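## Task

A water blank is already seated in the centre hole of one adapter in the centrifuge rotor. Move the sample tube from the tray (the one with an orange dot on its cap) into the centre hole of the adapter directly across from it. Every tube must be pushed fully down and every rotor bucket must hang vertically. Any tube reaching the floor means failure. The bottles in the tray must remain upright inside it, and the tray must stay entirely on the work bench, nothing overhanging its edge. One or both robots may be used. At the end, release everything and back away. A robot that topples or is left leaning means failure. Anything held in place only by a robot at the finish does not count.

## Robot and tools

Robots: two identical Hello Robot Stretch 3 units, r1 and r2. Each has a two-wheel differential base (0.33 m long, 0.34 m wide, passive omni wheel at the rear), a lift on a mast, and one telescoping arm that extends to the robot's RIGHT, ending in a wrist (yaw, pitch, roll) and a two-finger gripper. The base cannot drive sideways; to move the gripper forward or back you drive the base. Turning on the spot pivots about the drive-wheel midpoint, 0.05 m behind the front edge; with the arm retracted and wrist folded the swept radius is 0.28 m, larger if the wrist is unfolded.

Frames: each robot's base frame has its origin on the floor between the drive wheels, x forward, y left, z up. hand_pose is reported in this frame, at the point where closed fingertips meet; with wrist joints at zero its x axis points up, y back toward the mast, z to the robot's rear. Odometry frame is the base frame at scene start. Each robot reports in its own frames only, so relative positions between robots come only from images, lidar_m, wrist_depth_mm and head_depth_mm.

execute_actions(actions, cameras): actions is a list holding one action or nothing (empty list = just report state and images). An action is an object keyed by "r1" and/or "r2". Per robot:
- base: exactly one of translate_m (metres, -1 to 1, a relative drive from the base's current spot, positive forward) or rotate_rad (radians, -3.2 to 3.2, relative turn in place, positive counter-clockwise seen from above).
- joints: absolute targets by name. lift_m 0 to 1.1 (arm height); arm_m 0 to 0.52 (extension); wrist_yaw_rad -1.345 to 4.42 (0 along arm, positive toward robot front, 3.0 folded over base); wrist_pitch_rad -1.57 to 0.451 (0 level, negative tips fingers down); wrist_roll_rad -2.911 to 2.911 (0 fingers side by side); gripper_m -0.089 to 0.179 (larger is wider; real fingertip gap is 0.007 to 0.025 less, zero below 0.007); head_pan_rad -3.953 to 1.73 (0 forward, positive left, -1.57 looks along the arm); head_tilt_rad -1.53 to 0.419 (negative down).
- contact_limits: {"arm_m": effort %} from 1 to 100; the arm stops with contact_stop once its effort hits that level. Lower is softer; too low stops instantly. Values above the maximum are clipped.
All motions in one action start together; none runs past 15 s. Omitted joints or robots may still be pushing toward older targets. Unknown keys or out-of-range numbers reject the whole call. cameras lists names (r1_head_camera, r1_nav_camera, r1_wrist_camera, r2_head_camera, r2_nav_camera, r2_wrist_camera, or all); omitted or null gives all, [] gives none. The pictures line gives image order.

wait(seconds 0 to 10): commands nothing, returns state and images. zoom_image(camera, region [x0,y0,x1,y1] in pixels, top-left origin, at most 504x504): enlarged view of that camera's latest full image. finished_scene(scene): ends the given scene permanently after the last command is held; its result reports success and gives the next task.

Result lines: base_status and joint_status tell how each motion ended: done, off_target (stalled away from target, may still push), contact_stop, time_out, torque_fault (wrist servo limp for 10 s after prolonged strain). After a contact_stop the arm or lift goes slack until commanded again. on_its_own describes uncommanded behaviour; "held at" is the held target, not the position. motor_effort is percent of maximum, positive toward larger joint values, peak in brackets; readings are noisy and biased. base_odometry counts wheel turns (slip included); turned_by_wheels and turned_by_imu give turn since last result; base_tilt in degrees (forward/right positive, few-degree bias). lidar_m: 12 distances from base origin, 30-degree sectors starting straight ahead and going counter-clockwise (4th left, 7th behind, 10th right), plane 0.17 m up, 0.15 to 12 m, "-" means nothing; it misses glass and its own body and may be blocked by the mast. wrist_depth_mm (45 to 1000) and head_depth_mm (280 to 4000, image sideways) are 7x7 grids of median depths.

Speed: base reaches 0.30 m/s and 1.9 rad/s only with lift_m under 0.30, arm_m under 0.03 and wrist_yaw_rad above 2.54; otherwise 0.10 m/s and 0.63 rad/s.

Gripper: close to a value under the object's width to grip; open to at least 0.02 more than the contact value to release. Neither reading nor status confirms a grasp; check images. Squeezing hard can trigger a stall guard that lets things slip.

Safety: fold or unfold the wrist only with lift_m between 0.32 and 0.95, wrist_pitch_rad -0.4 and roll near 0; once folded, the lift may go down to 0.25. Keep pitch at -0.5 or lower when yaw is below -0.4. Pushing the arm against something rigid with the gripper above about 0.45 m, driving while holding something fixed, or snagging furniture can tip a robot; back off in small steps, free the gripper, and lower lift to about 0.2 if still leaning. Robots must never press against each other: no state line reports robot contact, and any further drive once bases touch presses hard. Equal drive commands can differ up to 2.5 cm per metre between robots. Avoid drops, slams, hard pushes, tubes on the floor, the tray overhanging the bench, and loose objects which may get nudged occasionally.

Each tool is called after "Request:" by a JSON object that holds its "api" and its "payload", one argument or row to a line.

## Session

Request:
{"api": "execute_actions", "payload": {
  "actions": []
}}

Scene clock: 0.00 s.
r1.base_odometry: x=+0.000 y=+0.000 heading=+0.000 (m, m, rad; r1's odometry frame)
r1.turned_by_wheels: +0.000 (rad since the last result)
r1.turned_by_imu: +0.000 (rad since the last result)
r1.base_tilt: forward=+0.5 right=+0.2 (deg)
r1.lidar_m: 1.05 2.00 5.47 1.93 1.11 0.95 0.95 1.10 1.90 3.27 3.78 1.05
r1.head_depth_mm: 1896 2879 3513 1492 1506 1373 974 / 1892 2884 3634 1544 1545 1364 992 / 1901 2837 3709 3810 3780 3303 1225 / 1882 2801 3907 3813 3872 1737 2105 / 1854 2778 3990 3950 3848 1400 1117 / 1849 2772 - - - 1416 1842 / 1847 2773 - - - 1425 1960
r1.base_status: not commanded
r1.joint_positions: lift_m=+0.547 arm_m=-0.003 wrist_yaw_rad=+2.890 wrist_pitch_rad=-0.447 wrist_roll_rad=+0.003 gripper_m=+0.037 head_pan_rad=+0.008 head_tilt_rad=-0.021
r1.joint_status: not commanded
r1.motor_effort: left_wheel=+0 right_wheel=+0 lift_m=+28 arm_m=+0 wrist_yaw_rad=+0 wrist_pitch_rad=+4 wrist_roll_rad=+0 gripper_m=+1 head_pan_rad=-1 head_tilt_rad=+2 (%)
r1.hand_pose: x=+0.0337 y=+0.0715 z=+0.5529 quat_wxyz=(+0.242, +0.704, +0.069, +0.664) (m; r1's base frame)
r1.wrist_depth_mm: - - - - - - - / - - - - - - - / - - - - - - - / - - - - - - - / 923 975 - - 957 954 988 / 793 - - 831 811 812 846 / 676 670 679 688 696 696 693
r2.base_odometry: x=+0.000 y=+0.000 heading=+0.000 (m, m, rad; r2's odometry frame)
r2.turned_by_wheels: +0.000 (rad since the last result)
r2.turned_by_imu: +0.000 (rad since the last result)
r2.base_tilt: forward=-1.7 right=-1.4 (deg)
r2.lidar_m: 0.79 0.79 0.92 1.60 3.13 3.65 3.91 1.33 1.45 2.66 1.57 0.91
r2.head_depth_mm: 868 862 854 843 836 829 825 / 841 835 828 818 811 806 796 / 814 808 801 794 787 778 774 / 791 785 777 769 765 756 753 / 769 761 753 750 746 737 730 / 745 741 733 728 722 717 710 / 725 720 714 706 702 696 692
r2.base_status: not commanded
r2.joint_positions: lift_m=+0.590 arm_m=+0.002 wrist_yaw_rad=+2.971 wrist_pitch_rad=-0.637 wrist_roll_rad=+0.003 gripper_m=+0.037 head_pan_rad=+0.017 head_tilt_rad=+0.008
r2.joint_status: not commanded
r2.motor_effort: left_wheel=+0 right_wheel=+0 lift_m=+27 arm_m=-1 wrist_yaw_rad=+0 wrist_pitch_rad=+3 wrist_roll_rad=+0 gripper_m=+0 head_pan_rad=+1 head_tilt_rad=+2 (%)
r2.hand_pose: x=+0.0113 y=+0.0417 z=+0.5568 quat_wxyz=(+0.278, +0.689, +0.163, +0.649) (m; r2's base frame)
r2.wrist_depth_mm: - - - - - 901 717 / - - - - - 932 732 / - - - - - - 773 / - - 948 957 929 906 798 / 879 849 - 833 842 812 780 / 780 766 756 746 - 739 707 / 698 677 - 705 652 655 635
pictures: r1_head_camera (sideways: a quarter turn clockwise sets it upright), r1_nav_camera (sideways: a quarter turn counterclockwise sets it upright), r1_wrist_camera, r2_head_camera (sideways: a quarter turn clockwise sets it upright), r2_nav_camera (sideways: a quarter turn counterclockwise sets it upright), r2_wrist_camera
Images, in order (width x height): r1_head_camera 896x504, r1_nav_camera 672x504, r1_wrist_camera 644x364, r2_head_camera 896x504, r2_nav_camera 672x504, r2_wrist_camera 644x364.

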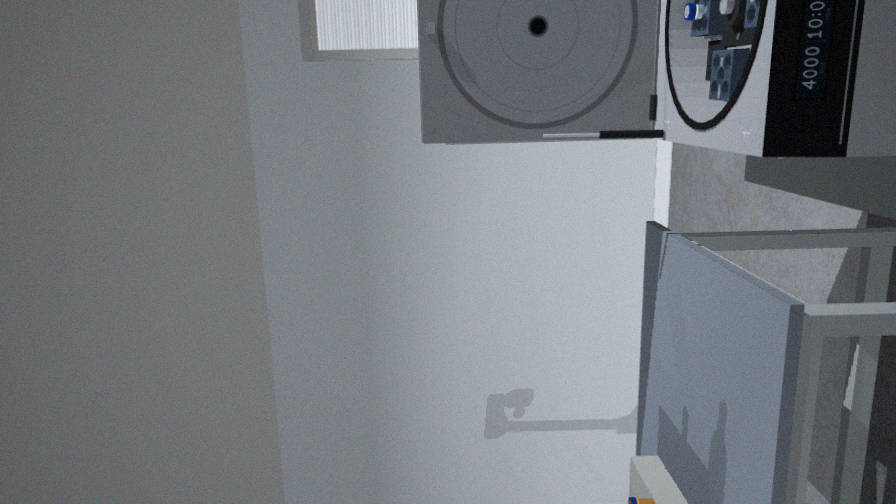

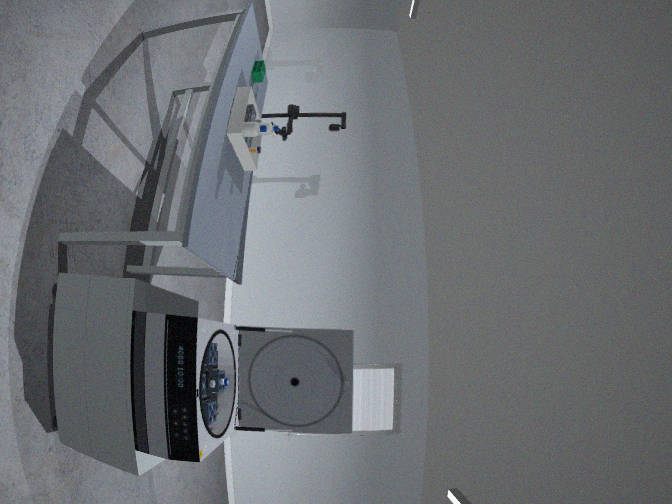

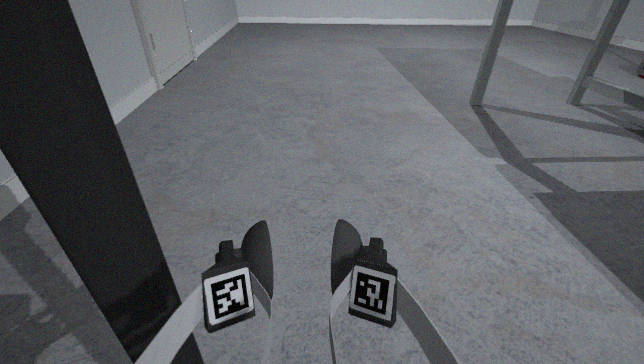

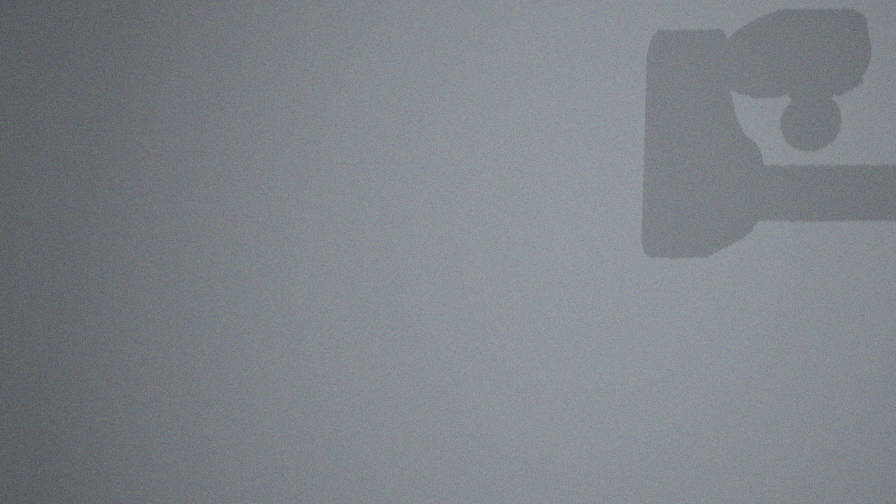

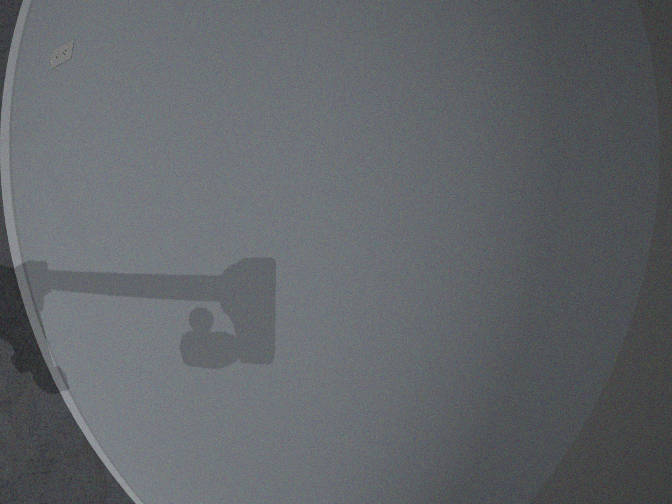

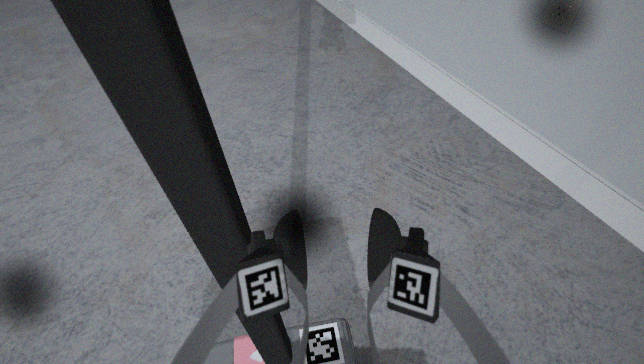

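Request:
{"api": "execute_actions", "payload": {
  "actions": [
    {"r1":{"joints":{"head_pan_rad":0.42,"head_tilt_rad":-0.4}}}
  ],
  "cameras": ["r1_head_camera"]
}}

Request:
{"api": "execute_actions", "payload": {
  "actions": [
    {"r1":{"joints":{"head_pan_rad":-0.38,"head_tilt_rad":-0.5}}}
  ],
  "cameras": ["r1_head_camera"]
}}

Scene clock: 4.23 s.
r1.base_odometry: x=+0.000 y=+0.000 heading=+0.000 (m, m, rad; r1's odometry frame)
r1.turned_by_wheels: +0.000 (rad since the last result)
r1.turned_by_imu: -0.001 (rad since the last result)
r1.base_tilt: forward=+0.6 right=+0.3 (deg)
r1.lidar_m: 1.05 2.00 5.50 1.93 1.11 0.95 0.95 1.10 1.89 3.27 3.78 1.05
r1.head_depth_mm: 3351 3488 3749 1569 2038 1689 1335 / 3545 3815 3978 1458 2043 1636 1412 / 3757 - - 1467 2236 1755 1412 / - - - 1597 2347 1771 1404 / - - - 1674 2377 1763 1413 / - - - 1896 2371 1765 1418 / - - - 2929 2272 1765 1417
r1.base_status: not commanded
r1.joint_positions: lift_m=+0.547 arm_m=-0.003 wrist_yaw_rad=+2.890 wrist_pitch_rad=-0.447 wrist_roll_rad=+0.003 gripper_m=+0.037 head_pan_rad=+0.413 head_tilt_rad=-0.395
r1.joint_status: all done
r1.motor_effort: left_wheel=+0(0) right_wheel=+0(0) lift_m=+27(27) arm_m=+0(1) wrist_yaw_rad=+1(0) wrist_pitch_rad=+3(4) wrist_roll_rad=+0(0) gripper_m=+1(1) head_pan_rad=+3(26) head_tilt_rad=-2(18) (%)
r1.hand_pose: x=+0.0337 y=+0.0715 z=+0.5529 quat_wxyz=(+0.242, +0.704, +0.069, +0.664) (m; r1's base frame)
r1.wrist_depth_mm: - - - - - - - / - - - - - - - / - - - - - - - / - - - - - - - / 960 975 - - 981 996 - / 816 - - 801 819 814 841 / 689 679 681 697 679 711 704
r2.base_odometry: x=+0.000 y=+0.000 heading=+0.000 (m, m, rad; r2's odometry frame)
r2.turned_by_wheels: +0.000 (rad since the last result)
r2.turned_by_imu: +0.001 (rad since the last result)
r2.base_tilt: forward=-1.7 right=-1.3 (deg)
r2.lidar_m: 0.79 0.79 0.92 1.60 3.13 3.65 3.92 1.33 1.45 2.67 1.57 0.91
r2.head_depth_mm: 871 861 852 843 837 828 823 / 842 836 828 819 815 804 797 / 814 805 800 790 785 780 771 / 789 783 775 771 765 757 751 / 768 757 755 750 745 737 730 / 745 737 734 726 720 716 709 / 724 721 712 707 701 695 688
r2.base_status: not commanded
r2.joint_positions: lift_m=+0.590 arm_m=+0.002 wrist_yaw_rad=+2.971 wrist_pitch_rad=-0.637 wrist_roll_rad=+0.003 gripper_m=+0.037 head_pan_rad=+0.017 head_tilt_rad=+0.008
r2.joint_status: not commanded
r2.motor_effort: left_wheel=+0(0) right_wheel=+0(0) lift_m=+26(27) arm_m=-1(1) wrist_yaw_rad=+0(1) wrist_pitch_rad=+4(4) wrist_roll_rad=+0(0) gripper_m=+0(1) head_pan_rad=+1(1) head_tilt_rad=+3(2) (%)
r2.hand_pose: x=+0.0113 y=+0.0417 z=+0.5568 quat_wxyz=(+0.278, +0.689, +0.163, +0.649) (m; r2's base frame)
r2.wrist_depth_mm: - - - - - 882 703 / - - - - - 934 730 / - - - - - - 779 / - - 979 946 914 914 797 / 856 863 - 829 847 787 774 / 780 761 756 739 - 725 705 / 706 686 - 687 655 648 644
pictures: r1_head_camera (sideways: a quarter turn clockwise sets it upright)
camera_calibration (this result's frames):
r1_head_camera: T_world_to_cam=[[-0.36107, -0.15052, -0.920311, 1.22329], [-0.375663, 0.926747, -0.00418703, 0.000664812], [0.853525, 0.344215, -0.391166, 0.463851], [0, 0, 0, 1]] pos_world=[0.0460361, 0.0238498, 1.30725]
Images, in order (width x height): r1_head_camera 896x504.

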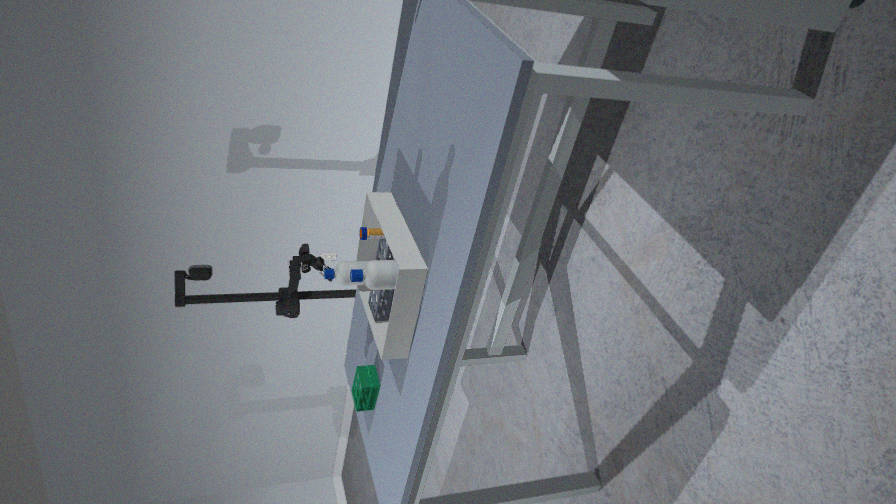

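Scene clock: 5.23 s.
r1.base_odometry: x=+0.000 y=+0.000 heading=+0.000 (m, m, rad; r1's odometry frame)
r1.turned_by_wheels: +0.000 (rad since the last result)
r1.turned_by_imu: +0.000 (rad since the last result)
r1.base_tilt: forward=+0.5 right=+0.3 (deg)
r1.lidar_m: 1.05 2.00 5.48 1.93 1.11 0.95 0.95 1.10 1.90 3.28 3.78 1.05
r1.head_depth_mm: 3435 3780 - 2821 2022 1595 1302 / 3362 3693 3941 2571 1341 1478 1317 / 3233 3472 1650 1202 1300 1459 1312 / 3131 1483 1605 1183 1253 1421 1315 / 3101 1453 1575 1156 1237 1391 1317 / 3095 1459 1589 1217 1237 1356 1320 / 3128 3402 3653 2705 1900 1555 1318
r1.base_status: not commanded
r1.joint_positions: lift_m=+0.547 arm_m=-0.003 wrist_yaw_rad=+2.890 wrist_pitch_rad=-0.447 wrist_roll_rad=+0.003 gripper_m=+0.037 head_pan_rad=-0.373 head_tilt_rad=-0.494
r1.joint_status: all done
r1.motor_effort: left_wheel=+0(0) right_wheel=+0(1) lift_m=+28(28) arm_m=+0(0) wrist_yaw_rad=+0(0) wrist_pitch_rad=+4(4) wrist_roll_rad=+0(1) gripper_m=+0(0) head_pan_rad=-4(35) head_tilt_rad=-3(7) (%)
r1.hand_pose: x=+0.0337 y=+0.0715 z=+0.5529 quat_wxyz=(+0.242, +0.704, +0.069, +0.664) (m; r1's base frame)
r1.wrist_depth_mm: - - - - - - - / - - - - - - - / - - - - - - - / - - - - - - - / 948 957 - - 986 992 978 / 795 - - 813 845 801 827 / 683 654 687 688 693 720 705
r2.base_odometry: x=+0.000 y=+0.000 heading=+0.000 (m, m, rad; r2's odometry frame)
r2.turned_by_wheels: +0.000 (rad since the last result)
r2.turned_by_imu: +0.000 (rad since the last result)
r2.base_tilt: forward=-1.7 right=-1.4 (deg)
r2.lidar_m: 0.79 0.79 0.92 1.60 3.12 3.63 3.92 1.33 1.44 2.68 1.57 0.91
r2.head_depth_mm: 872 862 853 845 835 831 822 / 845 834 826 821 809 805 798 / 816 809 803 794 788 780 774 / 792 784 779 770 763 755 749 / 766 762 754 749 741 736 728 / 746 740 733 727 721 715 712 / 725 718 711 707 702 697 691
r2.base_status: not commanded
r2.joint_positions: lift_m=+0.590 arm_m=+0.002 wrist_yaw_rad=+2.971 wrist_pitch_rad=-0.637 wrist_roll_rad=+0.003 gripper_m=+0.037 head_pan_rad=+0.017 head_tilt_rad=+0.008
r2.joint_status: not commanded
r2.motor_effort: left_wheel=+0(0) right_wheel=+0(0) lift_m=+26(26) arm_m=-1(1) wrist_yaw_rad=-1(0) wrist_pitch_rad=+4(4) wrist_roll_rad=+1(1) gripper_m=+0(0) head_pan_rad=+0(1) head_tilt_rad=+1(2) (%)
r2.hand_pose: x=+0.0113 y=+0.0417 z=+0.5568 quat_wxyz=(+0.278, +0.689, +0.163, +0.649) (m; r2's base frame)
r2.wrist_depth_mm: - - - - - 913 698 / - - - - - 939 726 / - - - - - - 779 / - - 945 950 908 942 807 / 882 838 - 820 826 820 792 / 773 764 754 750 - 723 726 / 701 699 - 698 662 654 657
pictures: r1_head_camera (sideways: a quarter turn clockwise sets it upright)
camera_calibration (this result's frames):
r1_head_camera: T_world_to_cam=[[-0.444516, 0.18131, -0.87723, 1.1676], [0.3893, 0.921085, -0.00689454, -0.00047731], [0.806753, -0.34457, -0.480021, 0.57976], [0, 0, 0, 1]] pos_world=[0.0514792, -0.0114898, 1.30255]
Images, in order (width x height): r1_head_camera 896x504.

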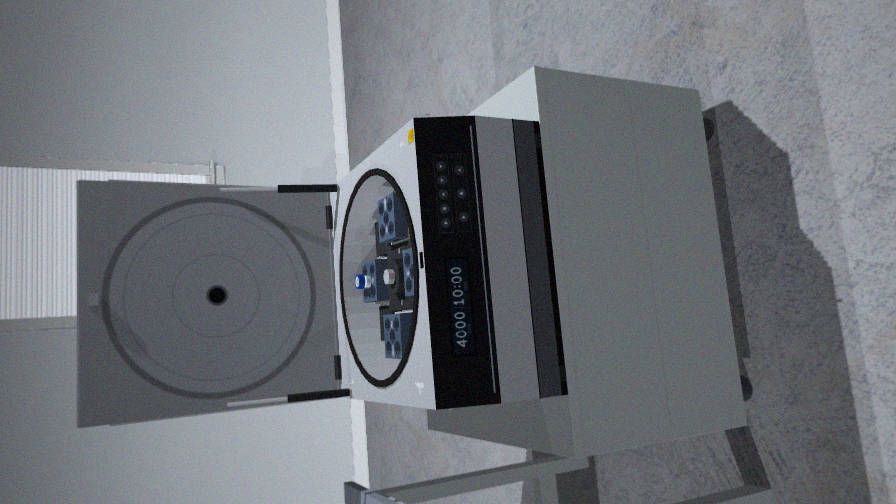

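Request:
{"api": "execute_actions", "payload": {
  "actions": [
    {"r1":{"base":{"rotate_rad":0.457},"joints":{"wrist_pitch_rad":-0.4,"lift_m":0.85}}}
  ],
  "cameras": []
}}

Request:
{"api": "execute_actions", "payload": {
  "actions": [
    {"r1":{"base":{"translate_m":0.937},"joints":{"lift_m":0.9,"wrist_yaw_rad":1.4}}}
  ],
  "cameras": []
}}

Request:
{"api": "execute_actions", "payload": {
  "actions": [
    {"r1":{"base":{"rotate_rad":0.876},"joints":{"lift_m":1.09,"wrist_pitch_rad":-1.0,"head_pan_rad":-1.1,"head_tilt_rad":-0.65}}}
  ],
  "cameras": []
}}

Request:
{"api": "execute_actions", "payload": {
  "actions": [
    {"r1":{"joints":{"wrist_yaw_rad":0,"wrist_pitch_rad":-1.57,"gripper_m":0.1}}}
  ],
  "cameras": ["r1_head_camera","r1_nav_camera","r1_wrist_camera"]
}}

Scene clock: 25.63 s.
r1.base_odometry: x=+0.000 y=+0.000 heading=+0.457 (m, m, rad; r1's odometry frame)
r1.turned_by_wheels: +0.457 (rad since the last result)
r1.turned_by_imu: +0.460 (rad since the last result)
r1.base_tilt: forward=+0.5 right=+0.2 (deg)
r1.lidar_m: 1.93 2.11 2.19 1.15 0.95 0.95 1.06 1.71 3.26 3.63 1.05 1.05
r1.head_depth_mm: 3039 1400 1509 1119 1170 1298 1310 / 3221 3426 3607 1144 1211 1363 1313 / 3301 3565 3744 2553 1286 1423 1305 / 3354 3697 3875 1407 1883 1550 1308 / 3488 3725 1949 1409 2035 1598 1322 / 3567 3926 1954 1415 2053 1605 1321 / 3774 - 1651 2296 2056 1606 1315
r1.base_status: done
r1.joint_positions: lift_m=+0.850 arm_m=-0.003 wrist_yaw_rad=+2.890 wrist_pitch_rad=-0.422 wrist_roll_rad=+0.003 gripper_m=+0.037 head_pan_rad=-0.373 head_tilt_rad=-0.494
r1.joint_status: all done
r1.motor_effort: left_wheel=-2(6) right_wheel=+3(7) lift_m=+31(33) arm_m=-1(1) wrist_yaw_rad=+0(0) wrist_pitch_rad=+7(8) wrist_roll_rad=+1(0) gripper_m=+1(2) head_pan_rad=-3(3) head_tilt_rad=-1(1) (%)
r1.hand_pose: x=+0.0345 y=+0.0746 z=+0.8617 quat_wxyz=(+0.234, +0.705, +0.060, +0.667) (m; r1's base frame)
r1.wrist_depth_mm: - - - - - - - / - - - - - - - / - - - - - - - / - - - - - - - / 851 - - - - - - / 936 - - - - - - / 966 - - - - - -
r2.base_odometry: x=+0.000 y=+0.000 heading=+0.000 (m, m, rad; r2's odometry frame)
r2.turned_by_wheels: +0.000 (rad since the last result)
r2.turned_by_imu: +0.001 (rad since the last result)
r2.base_tilt: forward=-1.7 right=-1.4 (deg)
r2.lidar_m: 0.79 0.79 0.92 1.60 3.12 3.66 3.92 1.33 1.44 2.66 1.57 0.91
r2.head_depth_mm: 871 862 854 842 836 829 823 / 842 835 825 816 812 798 797 / 815 808 804 789 785 782 774 / 793 782 778 771 761 758 750 / 767 762 753 747 743 736 728 / 742 739 734 726 719 716 710 / 722 718 714 708 702 695 692
r2.base_status: not commanded
r2.joint_positions: lift_m=+0.590 arm_m=+0.002 wrist_yaw_rad=+2.971 wrist_pitch_rad=-0.637 wrist_roll_rad=+0.003 gripper_m=+0.037 head_pan_rad=+0.017 head_tilt_rad=+0.008
r2.joint_status: not commanded
r2.motor_effort: left_wheel=+0(0) right_wheel=+0(0) lift_m=+27(27) arm_m=-1(1) wrist_yaw_rad=+0(1) wrist_pitch_rad=+4(4) wrist_roll_rad=+0(0) gripper_m=+0(1) head_pan_rad=+0(1) head_tilt_rad=+2(2) (%)
r2.hand_pose: x=+0.0113 y=+0.0417 z=+0.5568 quat_wxyz=(+0.278, +0.689, +0.163, +0.649) (m; r2's base frame)
r2.wrist_depth_mm: - - - - - 888 692 / - - - - - 934 726 / - - - - - - 766 / - - 982 946 949 925 813 / 859 851 - 830 839 784 778 / 779 763 740 735 - 730 703 / 698 683 - 702 663 644 642
pictures: none
No camera images: the call's "cameras" was empty. Leave "cameras" out to get every camera's image.

Scene clock: 36.10 s.
r1.base_odometry: x=+0.841 y=+0.413 heading=+0.457 (m, m, rad; r1's odometry frame)
r1.turned_by_wheels: +0.000 (rad since the last result)
r1.turned_by_imu: +0.000 (rad since the last result)
r1.base_tilt: forward=+0.6 right=+0.3 (deg)
r1.lidar_m: 1.14 1.24 3.78 2.01 1.66 1.66 1.86 2.98 0.78 0.52 0.42 1.02
r1.head_depth_mm: 2503 2724 2961 2821 839 655 554 / 2650 2794 3093 2847 843 660 541 / 2673 2922 3190 1166 843 658 543 / 2734 2965 3259 1170 845 661 556 / 2848 3102 3396 1049 817 662 572 / 2920 3180 3472 1081 727 661 590 / 3024 3303 3645 1017 754 665 1229
r1.base_status: done
r1.joint_positions: lift_m=+0.900 arm_m=-0.003 wrist_yaw_rad=+1.404 wrist_pitch_rad=-0.421 wrist_roll_rad=+0.003 gripper_m=+0.037 head_pan_rad=-0.373 head_tilt_rad=-0.494
r1.joint_status: all done
r1.motor_effort: left_wheel=-2(4) right_wheel=+3(7) lift_m=+31(33) arm_m=+0(1) wrist_yaw_rad=-3(2) wrist_pitch_rad=+6(6) wrist_roll_rad=+0(0) gripper_m=+1(1) head_pan_rad=-3(3) head_tilt_rad=-2(2) (%)
r1.hand_pose: x=+0.1995 y=-0.1796 z=+0.9118 quat_wxyz=(+0.623, +0.560, -0.433, +0.333) (m; r1's base frame)
r1.wrist_depth_mm: - - - - - - - / 1000 907 684 984 - - - / 663 621 590 700 691 697 - / 537 485 500 501 505 518 - / - 430 416 403 404 402 425 / - - - 327 334 336 338 / - - - - 285 282 288
r2.base_odometry: x=+0.000 y=+0.000 heading=+0.000 (m, m, rad; r2's odometry frame)
r2.turned_by_wheels: +0.000 (rad since the last result)
r2.turned_by_imu: +0.002 (rad since the last result)
r2.base_tilt: forward=-1.6 right=-1.3 (deg)
r2.lidar_m: 0.79 0.79 0.92 1.60 3.13 3.64 3.92 1.33 1.45 2.66 1.58 0.91
r2.head_depth_mm: 869 862 853 845 839 830 823 / 839 833 825 815 813 801 798 / 814 807 801 792 786 779 774 / 791 784 774 768 764 755 751 / 766 761 755 748 743 736 730 / 747 738 734 727 719 716 711 / 723 720 713 709 700 695 690
r2.base_status: not commanded
r2.joint_positions: lift_m=+0.590 arm_m=+0.002 wrist_yaw_rad=+2.971 wrist_pitch_rad=-0.637 wrist_roll_rad=+0.003 gripper_m=+0.037 head_pan_rad=+0.017 head_tilt_rad=+0.008
r2.joint_status: not commanded
r2.motor_effort: left_wheel=+0(0) right_wheel=+0(0) lift_m=+26(27) arm_m=-1(1) wrist_yaw_rad=+0(1) wrist_pitch_rad=+3(3) wrist_roll_rad=+0(0) gripper_m=+0(0) head_pan_rad=+1(0) head_tilt_rad=+2(1) (%)
r2.hand_pose: x=+0.0113 y=+0.0417 z=+0.5568 quat_wxyz=(+0.278, +0.689, +0.163, +0.649) (m; r2's base frame)
r2.wrist_depth_mm: - - - - - 876 707 / - - - - - 935 731 / - - - - - - 762 / - - 949 966 953 934 810 / 879 866 - 856 840 815 770 / 763 756 764 738 - 723 730 / 712 702 - 705 648 645 649
pictures: none
No camera images: the call's "cameras" was empty. Leave "cameras" out to get every camera's image.

Scene clock: 38.67 s.
r1.base_odometry: x=+0.841 y=+0.413 heading=+1.333 (m, m, rad; r1's odometry frame)
r1.turned_by_wheels: +0.876 (rad since the last result)
r1.turned_by_imu: +0.885 (rad since the last result)
r1.base_tilt: forward=+0.5 right=+0.2 (deg)
r1.lidar_m: 4.87 2.28 1.71 1.66 1.74 2.42 3.88 0.52 0.42 1.02 1.07 1.24
r1.head_depth_mm: 2551 2866 2962 907 755 - - / 2698 2951 3009 978 - - - / 2799 3055 3034 983 - 599 1207 / 2959 3272 1261 872 - 614 1258 / 3113 3465 1076 755 708 1325 1265 / 3236 3579 1254 901 708 1393 1213 / 3442 3853 1262 842 733 1429 1209
r1.base_status: done
r1.joint_positions: lift_m=+1.090 arm_m=-0.003 wrist_yaw_rad=+1.403 wrist_pitch_rad=-1.004 wrist_roll_rad=+0.003 gripper_m=+0.037 head_pan_rad=-1.093 head_tilt_rad=-0.642
r1.joint_status: all done
r1.motor_effort: left_wheel=-2(7) right_wheel=+3(7) lift_m=+31(32) arm_m=-1(0) wrist_yaw_rad=-3(3) wrist_pitch_rad=+1(5) wrist_roll_rad=+1(1) gripper_m=+0(0) head_pan_rad=-3(36) head_tilt_rad=-4(12) (%)
r1.hand_pose: x=+0.0942 y=-0.1620 z=+0.9994 quat_wxyz=(+0.693, +0.660, -0.254, +0.139) (m; r1's base frame)
r1.wrist_depth_mm: - - - - 581 506 486 / - - - - 537 514 518 / - - - - 492 490 500 / - - - - 467 450 467 / - - - - - 419 422 / - - - - - 383 395 / - - - - - 366 377
r2.base_odometry: x=+0.000 y=+0.000 heading=+0.000 (m, m, rad; r2's odometry frame)
r2.turned_by_wheels: +0.000 (rad since the last result)
r2.turned_by_imu: +0.001 (rad since the last result)
r2.base_tilt: forward=-1.7 right=-1.3 (deg)
r2.lidar_m: 0.79 0.79 0.91 1.60 3.12 3.63 3.91 1.33 1.45 2.67 1.57 0.91
r2.head_depth_mm: 872 862 854 844 835 831 824 / 841 835 825 821 811 802 795 / 816 806 799 792 787 776 776 / 790 784 778 771 765 756 749 / 768 759 754 747 742 735 731 / 742 738 731 728 722 711 709 / 726 718 712 708 701 698 690
r2.base_status: not commanded
r2.joint_positions: lift_m=+0.590 arm_m=+0.002 wrist_yaw_rad=+2.971 wrist_pitch_rad=-0.637 wrist_roll_rad=+0.003 gripper_m=+0.037 head_pan_rad=+0.017 head_tilt_rad=+0.008
r2.joint_status: not commanded
r2.motor_effort: left_wheel=+0(0) right_wheel=-1(0) lift_m=+27(27) arm_m=-1(1) wrist_yaw_rad=+0(0) wrist_pitch_rad=+3(3) wrist_roll_rad=+0(0) gripper_m=+0(0) head_pan_rad=+1(1) head_tilt_rad=+3(2) (%)
r2.hand_pose: x=+0.0113 y=+0.0417 z=+0.5568 quat_wxyz=(+0.278, +0.689, +0.163, +0.649) (m; r2's base frame)
r2.wrist_depth_mm: - - - - - 903 705 / - - - - - 975 722 / - - - - - - 755 / - - 970 936 924 879 811 / 868 872 - 835 832 801 774 / 788 760 764 745 - 714 711 / 690 687 - 689 665 655 653
pictures: none
No camera images: the call's "cameras" was empty. Leave "cameras" out to get every camera's image.

Scene clock: 40.40 s.
r1.base_odometry: x=+0.841 y=+0.413 heading=+1.333 (m, m, rad; r1's odometry frame)
r1.turned_by_wheels: +0.000 (rad since the last result)
r1.turned_by_imu: +0.000 (rad since the last result)
r1.base_tilt: forward=+0.5 right=+0.3 (deg)
r1.lidar_m: 4.86 2.28 1.71 1.66 1.73 2.42 3.88 0.52 0.42 1.02 1.07 1.25
r1.head_depth_mm: 2561 2814 2963 906 707 582 529 / 2683 2953 3021 907 708 581 1210 / 2840 3075 3101 908 710 596 1210 / 2947 3234 1255 871 710 630 1212 / 3100 3436 1073 752 709 1317 1210 / 3219 3542 1263 909 711 1386 1205 / 3369 3892 1259 842 737 1428 1218
r1.base_status: not commanded
r1.joint_positions: lift_m=+1.090 arm_m=-0.003 wrist_yaw_rad=+0.004 wrist_pitch_rad=-1.561 wrist_roll_rad=+0.003 gripper_m=+0.100 head_pan_rad=-1.093 head_tilt_rad=-0.642
r1.joint_status: all done
r1.motor_effort: left_wheel=-2(2) right_wheel=+3(3) lift_m=+31(31) arm_m=+0(1) wrist_yaw_rad=-3(2) wrist_pitch_rad=-2(4) wrist_roll_rad=+0(0) gripper_m=+0(81) head_pan_rad=-3(3) head_tilt_rad=-2(2) (%)
r1.hand_pose: x=-0.0217 y=-0.1205 z=+0.9721 quat_wxyz=(+0.503, +0.498, -0.502, -0.498) (m; r1's base frame)
r1.wrist_depth_mm: - - - - 633 565 529 / - - - - 971 758 761 / - - - - - - - / - - - - - - - / - - - - - - - / - - - - - - - / - - - - - - -
r2.base_odometry: x=+0.000 y=+0.000 heading=+0.000 (m, m, rad; r2's odometry frame)
r2.turned_by_wheels: +0.000 (rad since the last result)
r2.turned_by_imu: +0.000 (rad since the last result)
r2.base_tilt: forward=-1.7 right=-1.3 (deg)
r2.lidar_m: 0.79 0.79 0.91 1.60 3.12 3.66 3.93 1.33 1.45 2.67 1.57 0.91
r2.head_depth_mm: 868 863 853 844 838 829 818 / 840 832 827 818 811 805 796 / 815 809 801 793 786 782 775 / 790 785 777 769 765 758 748 / 767 762 755 748 740 735 729 / 744 739 732 724 721 714 710 / 725 718 713 706 700 695 689
r2.base_status: not commanded
r2.joint_positions: lift_m=+0.590 arm_m=+0.002 wrist_yaw_rad=+2.971 wrist_pitch_rad=-0.637 wrist_roll_rad=+0.003 gripper_m=+0.037 head_pan_rad=+0.017 head_tilt_rad=+0.008
r2.joint_status: not commanded
r2.motor_effort: left_wheel=+0(0) right_wheel=+0(1) lift_m=+27(27) arm_m=-1(2) wrist_yaw_rad=+1(0) wrist_pitch_rad=+4(3) wrist_roll_rad=+0(0) gripper_m=+1(0) head_pan_rad=+1(0) head_tilt_rad=+2(1) (%)
r2.hand_pose: x=+0.0113 y=+0.0417 z=+0.5568 quat_wxyz=(+0.278, +0.689, +0.163, +0.649) (m; r2's base frame)
r2.wrist_depth_mm: - - - - - 877 701 / - - - - - 965 738 / - - - - - - 771 / - - 946 958 925 911 794 / 879 855 - 859 843 789 769 / 764 762 743 740 - 728 720 / 689 707 - 701 666 650 644
pictures: r1_head_camera (sideways: a quarter turn clockwise sets it upright), r1_nav_camera (sideways: a quarter turn counterclockwise sets it upright), r1_wrist_camera
camera_calibration (this result's frames):
r1_head_camera: T_world_to_cam=[[-0.27177, 0.539831, -0.796695, 1.06154], [0.899468, 0.436852, -0.0108223, 0.00152239], [0.342196, -0.719543, -0.604284, 0.744266], [0, 0, 0, 1]] pos_world=[0.0324398, -0.0381843, 1.29549]
r1_nav_camera: T_world_to_cam=[[0.293966, -0.518836, 0.802741, -1.00252], [-0.877041, -0.480296, 0.0107447, 0.0460229], [0.379978, -0.707195, -0.596231, 0.728744], [0, 0, 0, 1]] pos_world=[0.0581624, 0.0173274, 1.23877]
r1_wrist_camera: T_world_to_cam=[[-0.999191, 0.00208583, 0.0401691, -0.0712017], [0.00718694, 0.991842, 0.12727, 0.035779], [-0.0395759, 0.127455, -0.991054, 1.1389], [0, 0, 0, 1]] pos_world=[-0.0263281, -0.180498, 1.12702]
Images, in order (width x height): r1_head_camera 896x504, r1_nav_camera 672x504, r1_wrist_camera 644x364.

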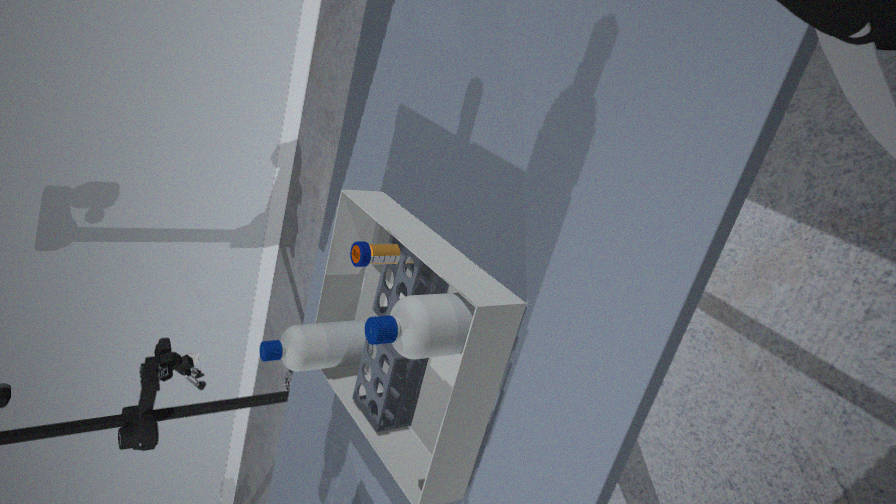

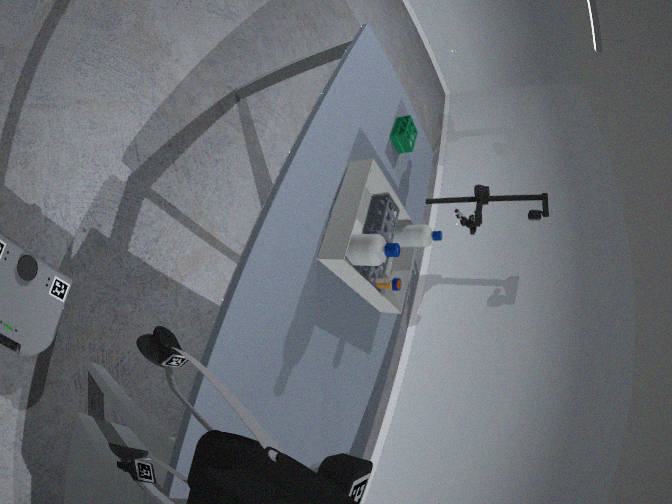

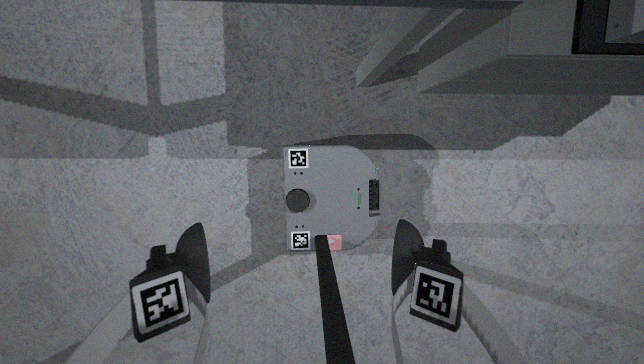

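Request:
{"api": "execute_actions", "payload": {
  "actions": [
    {"r1":{"base":{"rotate_rad":-0.4},"joints":{"lift_m":1.1}}}
  ],
  "cameras": []
}}

Request:
{"api": "execute_actions", "payload": {
  "actions": [
    {"r1":{"base":{"translate_m":0.36}}}
  ],
  "cameras": []
}}

Request:
{"api": "execute_actions", "payload": {
  "actions": [
    {"r1":{"base":{"rotate_rad":0.4},"joints":{"arm_m":0.36,"head_pan_rad":-1.4,"head_tilt_rad":-0.7}}}
  ],
  "cameras": ["r1_head_camera","r1_wrist_camera"]
}}

Scene clock: 55.23 s.
r1.base_odometry: x=+0.841 y=+0.413 heading=+0.933 (m, m, rad; r1's odometry frame)
r1.turned_by_wheels: -0.400 (rad since the last result)
r1.turned_by_imu: -0.405 (rad since the last result)
r1.base_tilt: forward=+0.6 right=+0.2 (deg)
r1.lidar_m: 1.25 4.18 2.07 1.67 1.67 1.81 2.81 0.86 0.52 0.42 1.02 1.12
r1.head_depth_mm: 2573 2898 3065 938 708 582 735 / 2629 2902 3033 904 709 583 1237 / 2604 2901 3078 906 707 581 1207 / 2651 2938 3074 906 708 583 1207 / 2694 2909 3077 905 711 583 1205 / 2648 2923 3118 912 708 583 1215 / 2636 2984 3111 847 711 600 1217
r1.base_status: done
r1.joint_positions: lift_m=+1.100 arm_m=-0.003 wrist_yaw_rad=+0.004 wrist_pitch_rad=-1.562 wrist_roll_rad=+0.003 gripper_m=+0.100 head_pan_rad=-1.093 head_tilt_rad=-0.642
r1.joint_status: all done
r1.motor_effort: left_wheel=+2(7) right_wheel=-3(6) lift_m=+31(32) arm_m=-1(1) wrist_yaw_rad=-3(3) wrist_pitch_rad=-3(3) wrist_roll_rad=+0(1) gripper_m=+1(0) head_pan_rad=-3(3) head_tilt_rad=-2(3) (%)
r1.hand_pose: x=-0.0217 y=-0.1203 z=+0.9821 quat_wxyz=(+0.502, +0.498, -0.502, -0.498) (m; r1's base frame)
r1.wrist_depth_mm: 341 340 - - 899 - - / - - - - - - - / - - - - - - - / - - - - - - - / - - - - - - - / - - - - - - - / - - - - - - -
r2.base_odometry: x=+0.000 y=+0.000 heading=+0.000 (m, m, rad; r2's odometry frame)
r2.turned_by_wheels: +0.000 (rad since the last result)
r2.turned_by_imu: +0.001 (rad since the last result)
r2.base_tilt: forward=-1.6 right=-1.4 (deg)
r2.lidar_m: 0.79 0.79 0.91 1.60 3.13 3.65 3.92 1.33 1.45 2.67 1.57 0.91
r2.head_depth_mm: 872 866 852 848 839 829 820 / 843 837 827 818 813 806 797 / 813 806 801 792 785 781 772 / 790 782 776 768 765 757 748 / 769 758 756 749 743 732 729 / 744 741 733 727 723 716 710 / 726 718 713 707 700 696 691
r2.base_status: not commanded
r2.joint_positions: lift_m=+0.590 arm_m=+0.002 wrist_yaw_rad=+2.971 wrist_pitch_rad=-0.637 wrist_roll_rad=+0.003 gripper_m=+0.037 head_pan_rad=+0.017 head_tilt_rad=+0.008
r2.joint_status: not commanded
r2.motor_effort: left_wheel=+0(0) right_wheel=+0(0) lift_m=+27(26) arm_m=-1(1) wrist_yaw_rad=+1(0) wrist_pitch_rad=+4(3) wrist_roll_rad=+0(0) gripper_m=+0(0) head_pan_rad=+1(1) head_tilt_rad=+1(2) (%)
r2.hand_pose: x=+0.0113 y=+0.0417 z=+0.5568 quat_wxyz=(+0.278, +0.689, +0.163, +0.649) (m; r2's base frame)
r2.wrist_depth_mm: - - - - - 890 700 / - - - - - 954 736 / - - - - - - 766 / - - 980 947 947 897 805 / 865 872 - 844 841 796 767 / 771 771 753 750 - 723 716 / 688 688 - 696 652 637 641
pictures: none
No camera images: the call's "cameras" was empty. Leave "cameras" out to get every camera's image.

Scene clock: 60.23 s.
r1.base_odometry: x=+1.055 y=+0.702 heading=+0.933 (m, m, rad; r1's odometry frame)
r1.turned_by_wheels: +0.000 (rad since the last result)
r1.turned_by_imu: +0.000 (rad since the last result)
r1.base_tilt: forward=+0.5 right=+0.3 (deg)
r1.lidar_m: 0.88 4.52 2.21 1.81 1.80 1.96 3.04 0.60 0.59 0.90 0.89 0.97
r1.head_depth_mm: 2479 2716 2933 902 706 582 517 / 2465 2772 2997 904 708 581 506 / 2502 2774 2968 908 708 581 494 / 2528 2797 2976 860 542 564 495 / 2521 2836 2958 871 686 568 495 / 2553 2843 3009 799 707 571 496 / 2578 2810 3082 826 700 570 496
r1.base_status: done
r1.joint_positions: lift_m=+1.100 arm_m=-0.003 wrist_yaw_rad=+0.004 wrist_pitch_rad=-1.562 wrist_roll_rad=+0.003 gripper_m=+0.100 head_pan_rad=-1.093 head_tilt_rad=-0.642
r1.joint_status: not commanded
r1.motor_effort: left_wheel=+1(8) right_wheel=-2(4) lift_m=+31(31) arm_m=-2(0) wrist_yaw_rad=-2(3) wrist_pitch_rad=-2(3) wrist_roll_rad=+0(1) gripper_m=+0(1) head_pan_rad=-3(3) head_tilt_rad=-3(2) (%)
r1.hand_pose: x=-0.0217 y=-0.1203 z=+0.9821 quat_wxyz=(+0.502, +0.498, -0.502, -0.498) (m; r1's base frame)
r1.wrist_depth_mm: 334 339 352 350 357 811 - / 346 354 356 362 - - - / 352 359 378 - - - - / 362 - - - - - - / - - - - - - - / - - - - - - - / - - - - - - -
r2.base_odometry: x=+0.000 y=+0.000 heading=+0.000 (m, m, rad; r2's odometry frame)
r2.turned_by_wheels: +0.000 (rad since the last result)
r2.turned_by_imu: +0.001 (rad since the last result)
r2.base_tilt: forward=-1.7 right=-1.3 (deg)
r2.lidar_m: 0.79 0.79 0.91 1.60 3.11 3.62 3.90 1.34 1.44 2.67 1.57 0.91
r2.head_depth_mm: 869 862 853 846 838 829 824 / 843 833 826 819 812 805 796 / 817 806 800 792 788 778 768 / 789 785 777 772 762 756 749 / 767 760 755 748 741 737 729 / 743 740 733 728 723 715 707 / 725 717 712 709 703 695 690
r2.base_status: not commanded
r2.joint_positions: lift_m=+0.590 arm_m=+0.002 wrist_yaw_rad=+2.971 wrist_pitch_rad=-0.637 wrist_roll_rad=+0.003 gripper_m=+0.037 head_pan_rad=+0.017 head_tilt_rad=+0.008
r2.joint_status: not commanded
r2.motor_effort: left_wheel=+0(0) right_wheel=+0(0) lift_m=+27(27) arm_m=-1(1) wrist_yaw_rad=+1(1) wrist_pitch_rad=+3(3) wrist_roll_rad=+0(0) gripper_m=+0(0) head_pan_rad=+0(0) head_tilt_rad=+2(1) (%)
r2.hand_pose: x=+0.0113 y=+0.0417 z=+0.5568 quat_wxyz=(+0.278, +0.689, +0.163, +0.649) (m; r2's base frame)
r2.wrist_depth_mm: - - - - - 915 704 / - - - - - 954 731 / - - - - - - 764 / - - 936 966 921 924 814 / 876 851 - 831 840 822 765 / 795 779 751 743 - 718 702 / 704 700 - 704 677 643 642
pictures: none
No camera images: the call's "cameras" was empty. Leave "cameras" out to get every camera's image.

Scene clock: 64.10 s.
r1.base_odometry: x=+1.055 y=+0.702 heading=+1.333 (m, m, rad; r1's odometry frame)
r1.turned_by_wheels: +0.400 (rad since the last result)
r1.turned_by_imu: +0.403 (rad since the last result)
r1.base_tilt: forward=+0.6 right=+0.2 (deg)
r1.lidar_m: 4.54 2.45 1.84 1.79 1.88 2.62 0.75 0.58 0.92 0.89 0.93 0.89
r1.head_depth_mm: - 2770 2735 839 674 562 482 / - - 2588 845 674 562 483 / 2557 2800 2767 744 619 562 482 / 2583 2885 2753 743 569 562 483 / 2612 2952 2794 808 671 563 493 / 2637 2970 2752 777 674 563 494 / 2690 3052 2527 845 624 563 504
r1.base_status: done
r1.joint_positions: lift_m=+1.100 arm_m=+0.360 wrist_yaw_rad=+0.002 wrist_pitch_rad=-1.563 wrist_roll_rad=+0.003 gripper_m=+0.100 head_pan_rad=-1.393 head_tilt_rad=-0.692
r1.joint_status: all done
r1.motor_effort: left_wheel=-2(7) right_wheel=+3(7) lift_m=+31(31) arm_m=+3(4) wrist_yaw_rad=-1(3) wrist_pitch_rad=-2(2) wrist_roll_rad=+1(0) gripper_m=+1(2) head_pan_rad=-4(24) head_tilt_rad=-2(6) (%)
r1.hand_pose: x=-0.0217 y=-0.4826 z=+0.9821 quat_wxyz=(+0.502, +0.498, -0.502, -0.499) (m; r1's base frame)
r1.wrist_depth_mm: 335 342 345 351 360 369 374 / 291 301 298 360 366 370 378 / 324 325 329 367 378 380 386 / 357 360 369 378 378 387 394 / 364 370 268 383 394 398 403 / 355 352 237 398 399 403 413 / 384 393 402 404 406 419 427
r2.base_odometry: x=+0.000 y=+0.000 heading=+0.000 (m, m, rad; r2's odometry frame)
r2.turned_by_wheels: +0.000 (rad since the last result)
r2.turned_by_imu: +0.001 (rad since the last result)
r2.base_tilt: forward=-1.7 right=-1.3 (deg)
r2.lidar_m: 0.79 0.79 0.92 1.60 3.13 3.64 3.91 1.33 1.45 2.67 1.57 0.91
r2.head_depth_mm: 873 862 852 845 834 830 823 / 844 835 827 816 810 806 797 / 818 808 796 793 787 782 772 / 790 783 777 771 761 757 749 / 768 757 755 747 741 736 727 / 746 740 732 725 722 716 709 / 723 718 711 707 702 696 690
r2.base_status: not commanded
r2.joint_positions: lift_m=+0.590 arm_m=+0.002 wrist_yaw_rad=+2.971 wrist_pitch_rad=-0.637 wrist_roll_rad=+0.003 gripper_m=+0.037 head_pan_rad=+0.017 head_tilt_rad=+0.008
r2.joint_status: not commanded
r2.motor_effort: left_wheel=+0(0) right_wheel=+0(0) lift_m=+26(27) arm_m=-2(0) wrist_yaw_rad=+0(0) wrist_pitch_rad=+4(4) wrist_roll_rad=+0(0) gripper_m=+0(0) head_pan_rad=+1(1) head_tilt_rad=+2(1) (%)
r2.hand_pose: x=+0.0113 y=+0.0417 z=+0.5568 quat_wxyz=(+0.278, +0.689, +0.163, +0.649) (m; r2's base frame)
r2.wrist_depth_mm: - - - - - 888 707 / - - - - - 968 742 / - - - - - - 764 / - - 970 941 926 937 806 / 880 858 - 829 837 821 796 / 766 788 767 738 - 726 720 / 710 691 - 702 654 650 633
pictures: r1_head_camera (sideways: a quarter turn clockwise sets it upright), r1_wrist_camera
camera_calibration (this result's frames):
r1_head_camera: T_world_to_cam=[[-0.106783, 0.634304, -0.765673, 1.02009], [0.988339, 0.15179, -0.0120905, 0.00263059], [0.108552, -0.758036, -0.643116, 0.796206], [0, 0, 0, 1]] pos_world=[0.0198991, -0.0438962, 1.29314]
r1_wrist_camera: T_world_to_cam=[[-0.999184, 0.0041484, 0.0401771, -0.0698163], [0.00928812, 0.991653, 0.1286, 0.392333], [-0.0393083, 0.128868, -0.990882, 1.19552], [0, 0, 0, 1]] pos_world=[-0.0264094, -0.542833, 1.13697]
Images, in order (width x height): r1_head_camera 896x504, r1_wrist_camera 644x364.

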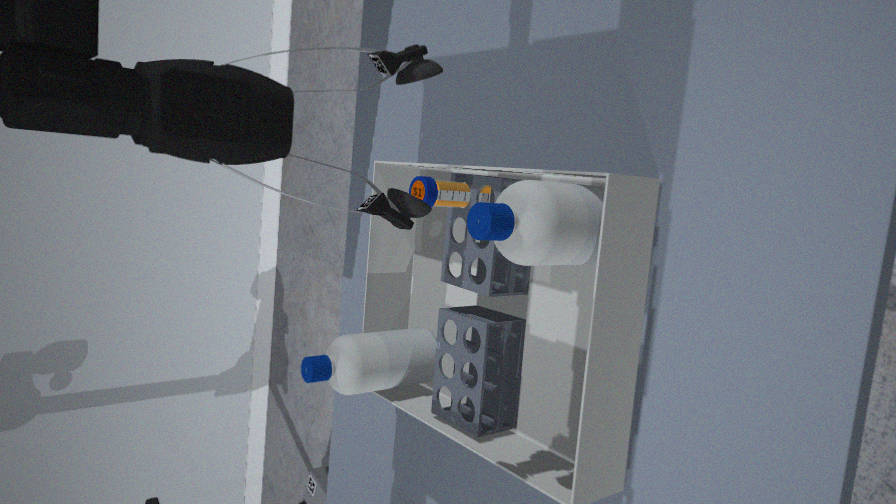

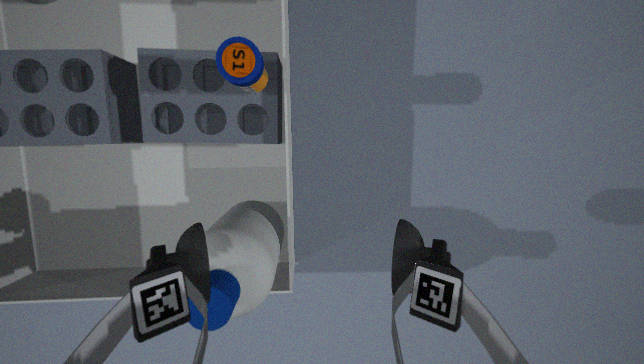

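Request:
{"api": "execute_actions", "payload": {
  "actions": [
    {"r1":{"base":{"translate_m":0.053},"joints":{"arm_m":0.482,"gripper_m":0.085}}}
  ],
  "cameras": []
}}

Request:
{"api": "execute_actions", "payload": {
  "actions": [
    {"r1":{"joints":{"lift_m":1.035}}}
  ],
  "cameras": ["r1_head_camera","r1_wrist_camera"]
}}

Scene clock: 70.97 s.
r1.base_odometry: x=+1.068 y=+0.754 heading=+1.333 (m, m, rad; r1's odometry frame)
r1.turned_by_wheels: +0.000 (rad since the last result)
r1.turned_by_imu: -0.001 (rad since the last result)
r1.base_tilt: forward=+0.5 right=+0.3 (deg)
r1.lidar_m: 4.48 2.45 1.85 1.79 1.88 2.62 0.81 0.63 0.92 0.89 0.93 0.83
r1.head_depth_mm: 2535 2725 2752 843 674 561 482 / - 2883 2844 814 639 563 482 / 2511 2848 2754 812 548 564 482 / 2564 2868 2750 811 674 562 482 / 2591 2913 2769 750 675 562 494 / 2634 2951 2732 816 635 562 503 / 2673 3058 2413 843 679 564 503
r1.base_status: done
r1.joint_positions: lift_m=+1.100 arm_m=+0.482 wrist_yaw_rad=+0.002 wrist_pitch_rad=-1.563 wrist_roll_rad=+0.003 gripper_m=+0.085 head_pan_rad=-1.393 head_tilt_rad=-0.692
r1.joint_status: all done
r1.motor_effort: left_wheel=-2(4) right_wheel=+3(9) lift_m=+31(31) arm_m=+3(3) wrist_yaw_rad=-1(2) wrist_pitch_rad=-2(2) wrist_roll_rad=+0(0) gripper_m=+1(60) head_pan_rad=-3(3) head_tilt_rad=-2(1) (%)
r1.hand_pose: x=-0.0217 y=-0.6046 z=+0.9821 quat_wxyz=(+0.502, +0.498, -0.502, -0.499) (m; r1's base frame)
r1.wrist_depth_mm: 268 320 343 354 358 366 366 / 237 344 347 358 366 371 378 / 305 350 360 366 377 378 388 / 314 354 366 369 380 386 395 / 308 312 342 353 391 395 402 / 334 376 392 388 402 407 413 / 352 391 394 342 413 415 423
r2.base_odometry: x=+0.000 y=+0.000 heading=+0.000 (m, m, rad; r2's odometry frame)
r2.turned_by_wheels: +0.000 (rad since the last result)
r2.turned_by_imu: +0.001 (rad since the last result)
r2.base_tilt: forward=-1.8 right=-1.3 (deg)
r2.lidar_m: 0.79 0.79 0.92 1.60 3.13 3.62 3.91 1.34 1.44 2.67 1.57 0.91
r2.head_depth_mm: 869 860 850 845 836 831 824 / 842 833 827 818 813 803 796 / 815 807 799 796 785 780 774 / 789 784 776 770 762 757 749 / 769 758 754 749 741 736 730 / 744 736 730 727 721 716 711 / 724 719 711 708 700 697 689
r2.base_status: not commanded
r2.joint_positions: lift_m=+0.590 arm_m=+0.002 wrist_yaw_rad=+2.971 wrist_pitch_rad=-0.637 wrist_roll_rad=+0.003 gripper_m=+0.037 head_pan_rad=+0.017 head_tilt_rad=+0.008
r2.joint_status: not commanded
r2.motor_effort: left_wheel=+0(0) right_wheel=+1(0) lift_m=+27(27) arm_m=-1(1) wrist_yaw_rad=+2(1) wrist_pitch_rad=+4(3) wrist_roll_rad=+0(0) gripper_m=+0(0) head_pan_rad=+1(1) head_tilt_rad=+2(3) (%)
r2.hand_pose: x=+0.0113 y=+0.0417 z=+0.5568 quat_wxyz=(+0.278, +0.689, +0.163, +0.649) (m; r2's base frame)
r2.wrist_depth_mm: - - - - - 883 694 / - - - - - 940 720 / - - - - - - 768 / - - 974 948 942 927 812 / 871 853 - 826 826 812 777 / 771 770 770 727 - 719 708 / 704 679 - 692 670 648 650
pictures: none
No camera images: the call's "cameras" was empty. Leave "cameras" out to get every camera's image.

Scene clock: 72.40 s.
r1.base_odometry: x=+1.068 y=+0.754 heading=+1.333 (m, m, rad; r1's odometry frame)
r1.turned_by_wheels: +0.000 (rad since the last result)
r1.turned_by_imu: +0.000 (rad since the last result)
r1.base_tilt: forward=+0.5 right=+0.2 (deg)
r1.lidar_m: 4.48 2.45 1.85 1.79 1.88 2.61 0.81 0.64 0.92 0.89 0.93 0.83
r1.head_depth_mm: - 2790 2718 840 673 561 483 / - - 2617 798 637 562 482 / 2533 2814 2745 796 548 562 482 / 2543 2884 2749 813 670 563 482 / 2581 2923 2784 753 673 562 493 / 2634 2968 2763 817 635 563 503 / 2689 3030 2423 844 676 562 505
r1.base_status: not commanded
r1.joint_positions: lift_m=+1.035 arm_m=+0.482 wrist_yaw_rad=+0.002 wrist_pitch_rad=-1.563 wrist_roll_rad=+0.003 gripper_m=+0.085 head_pan_rad=-1.393 head_tilt_rad=-0.692
r1.joint_status: all done
r1.motor_effort: left_wheel=-2(2) right_wheel=+3(3) lift_m=+24(27) arm_m=+3(3) wrist_yaw_rad=-1(2) wrist_pitch_rad=-3(2) wrist_roll_rad=+0(1) gripper_m=+1(1) head_pan_rad=-3(3) head_tilt_rad=-3(3) (%)
r1.hand_pose: x=-0.0217 y=-0.6046 z=+0.9174 quat_wxyz=(+0.502, +0.498, -0.502, -0.499) (m; r1's base frame)
r1.wrist_depth_mm: 247 277 284 291 294 301 304 / 238 286 290 296 300 304 311 / 291 292 297 300 309 314 321 / 292 298 299 303 313 322 325 / 245 263 253 195 324 325 335 / 276 255 294 287 332 336 340 / 316 320 327 319 341 349 351
r2.base_odometry: x=+0.000 y=+0.000 heading=+0.000 (m, m, rad; r2's odometry frame)
r2.turned_by_wheels: +0.000 (rad since the last result)
r2.turned_by_imu: +0.000 (rad since the last result)
r2.base_tilt: forward=-1.8 right=-1.3 (deg)
r2.lidar_m: 0.79 0.79 0.91 1.60 3.13 3.66 3.91 1.33 1.44 2.66 1.57 0.91
r2.head_depth_mm: 871 864 855 843 836 827 823 / 841 833 826 819 815 803 797 / 816 806 799 793 788 780 772 / 794 782 775 772 762 758 751 / 766 759 754 747 742 735 727 / 744 738 734 727 720 714 710 / 723 719 715 707 704 696 691
r2.base_status: not commanded
r2.joint_positions: lift_m=+0.590 arm_m=+0.002 wrist_yaw_rad=+2.971 wrist_pitch_rad=-0.637 wrist_roll_rad=+0.003 gripper_m=+0.037 head_pan_rad=+0.017 head_tilt_rad=+0.008
r2.joint_status: not commanded
r2.motor_effort: left_wheel=+0(0) right_wheel=+1(1) lift_m=+27(26) arm_m=-1(1) wrist_yaw_rad=+0(0) wrist_pitch_rad=+4(4) wrist_roll_rad=+0(0) gripper_m=+0(0) head_pan_rad=+1(1) head_tilt_rad=+3(3) (%)
r2.hand_pose: x=+0.0113 y=+0.0417 z=+0.5568 quat_wxyz=(+0.278, +0.689, +0.163, +0.649) (m; r2's base frame)
r2.wrist_depth_mm: - - - - - 887 706 / - - - - - 944 729 / - - - - - - 771 / - - 955 949 905 936 785 / 881 864 - 847 814 798 767 / 782 757 772 744 - 728 716 / 696 700 - 699 656 654 637
pictures: r1_head_camera (sideways: a quarter turn clockwise sets it upright), r1_wrist_camera
camera_calibration (this result's frames):
r1_head_camera: T_world_to_cam=[[-0.106774, 0.634309, -0.765671, 1.02009], [0.988341, 0.151775, -0.0120906, 0.00263071], [0.10854, -0.758035, -0.643119, 0.79621], [0, 0, 0, 1]] pos_world=[0.0198984, -0.0438964, 1.29314]
r1_wrist_camera: T_world_to_cam=[[-0.999184, 0.00415245, 0.0401777, -0.0667089], [0.00929572, 0.991642, 0.128688, 0.521526], [-0.0393075, 0.128957, -0.990871, 1.14718], [0, 0, 0, 1]] pos_world=[-0.0264097, -0.664826, 1.07227]
Images, in order (width x height): r1_head_camera 896x504, r1_wrist_camera 644x364.

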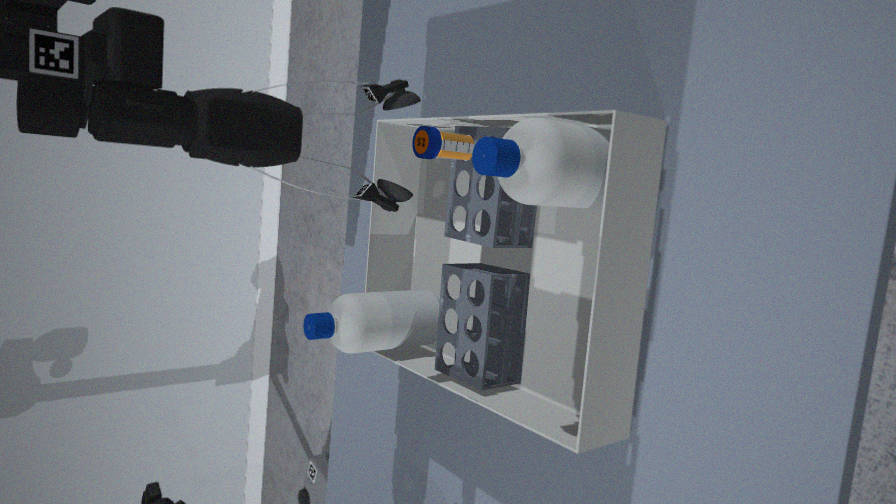

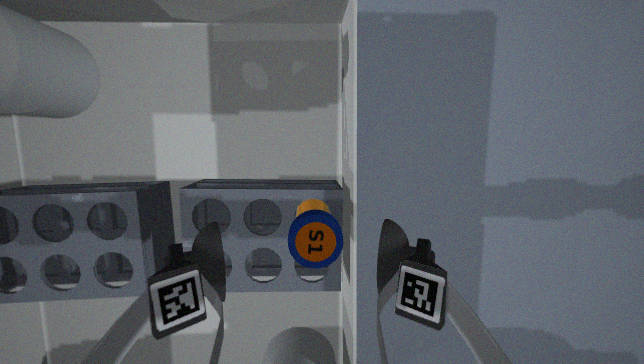

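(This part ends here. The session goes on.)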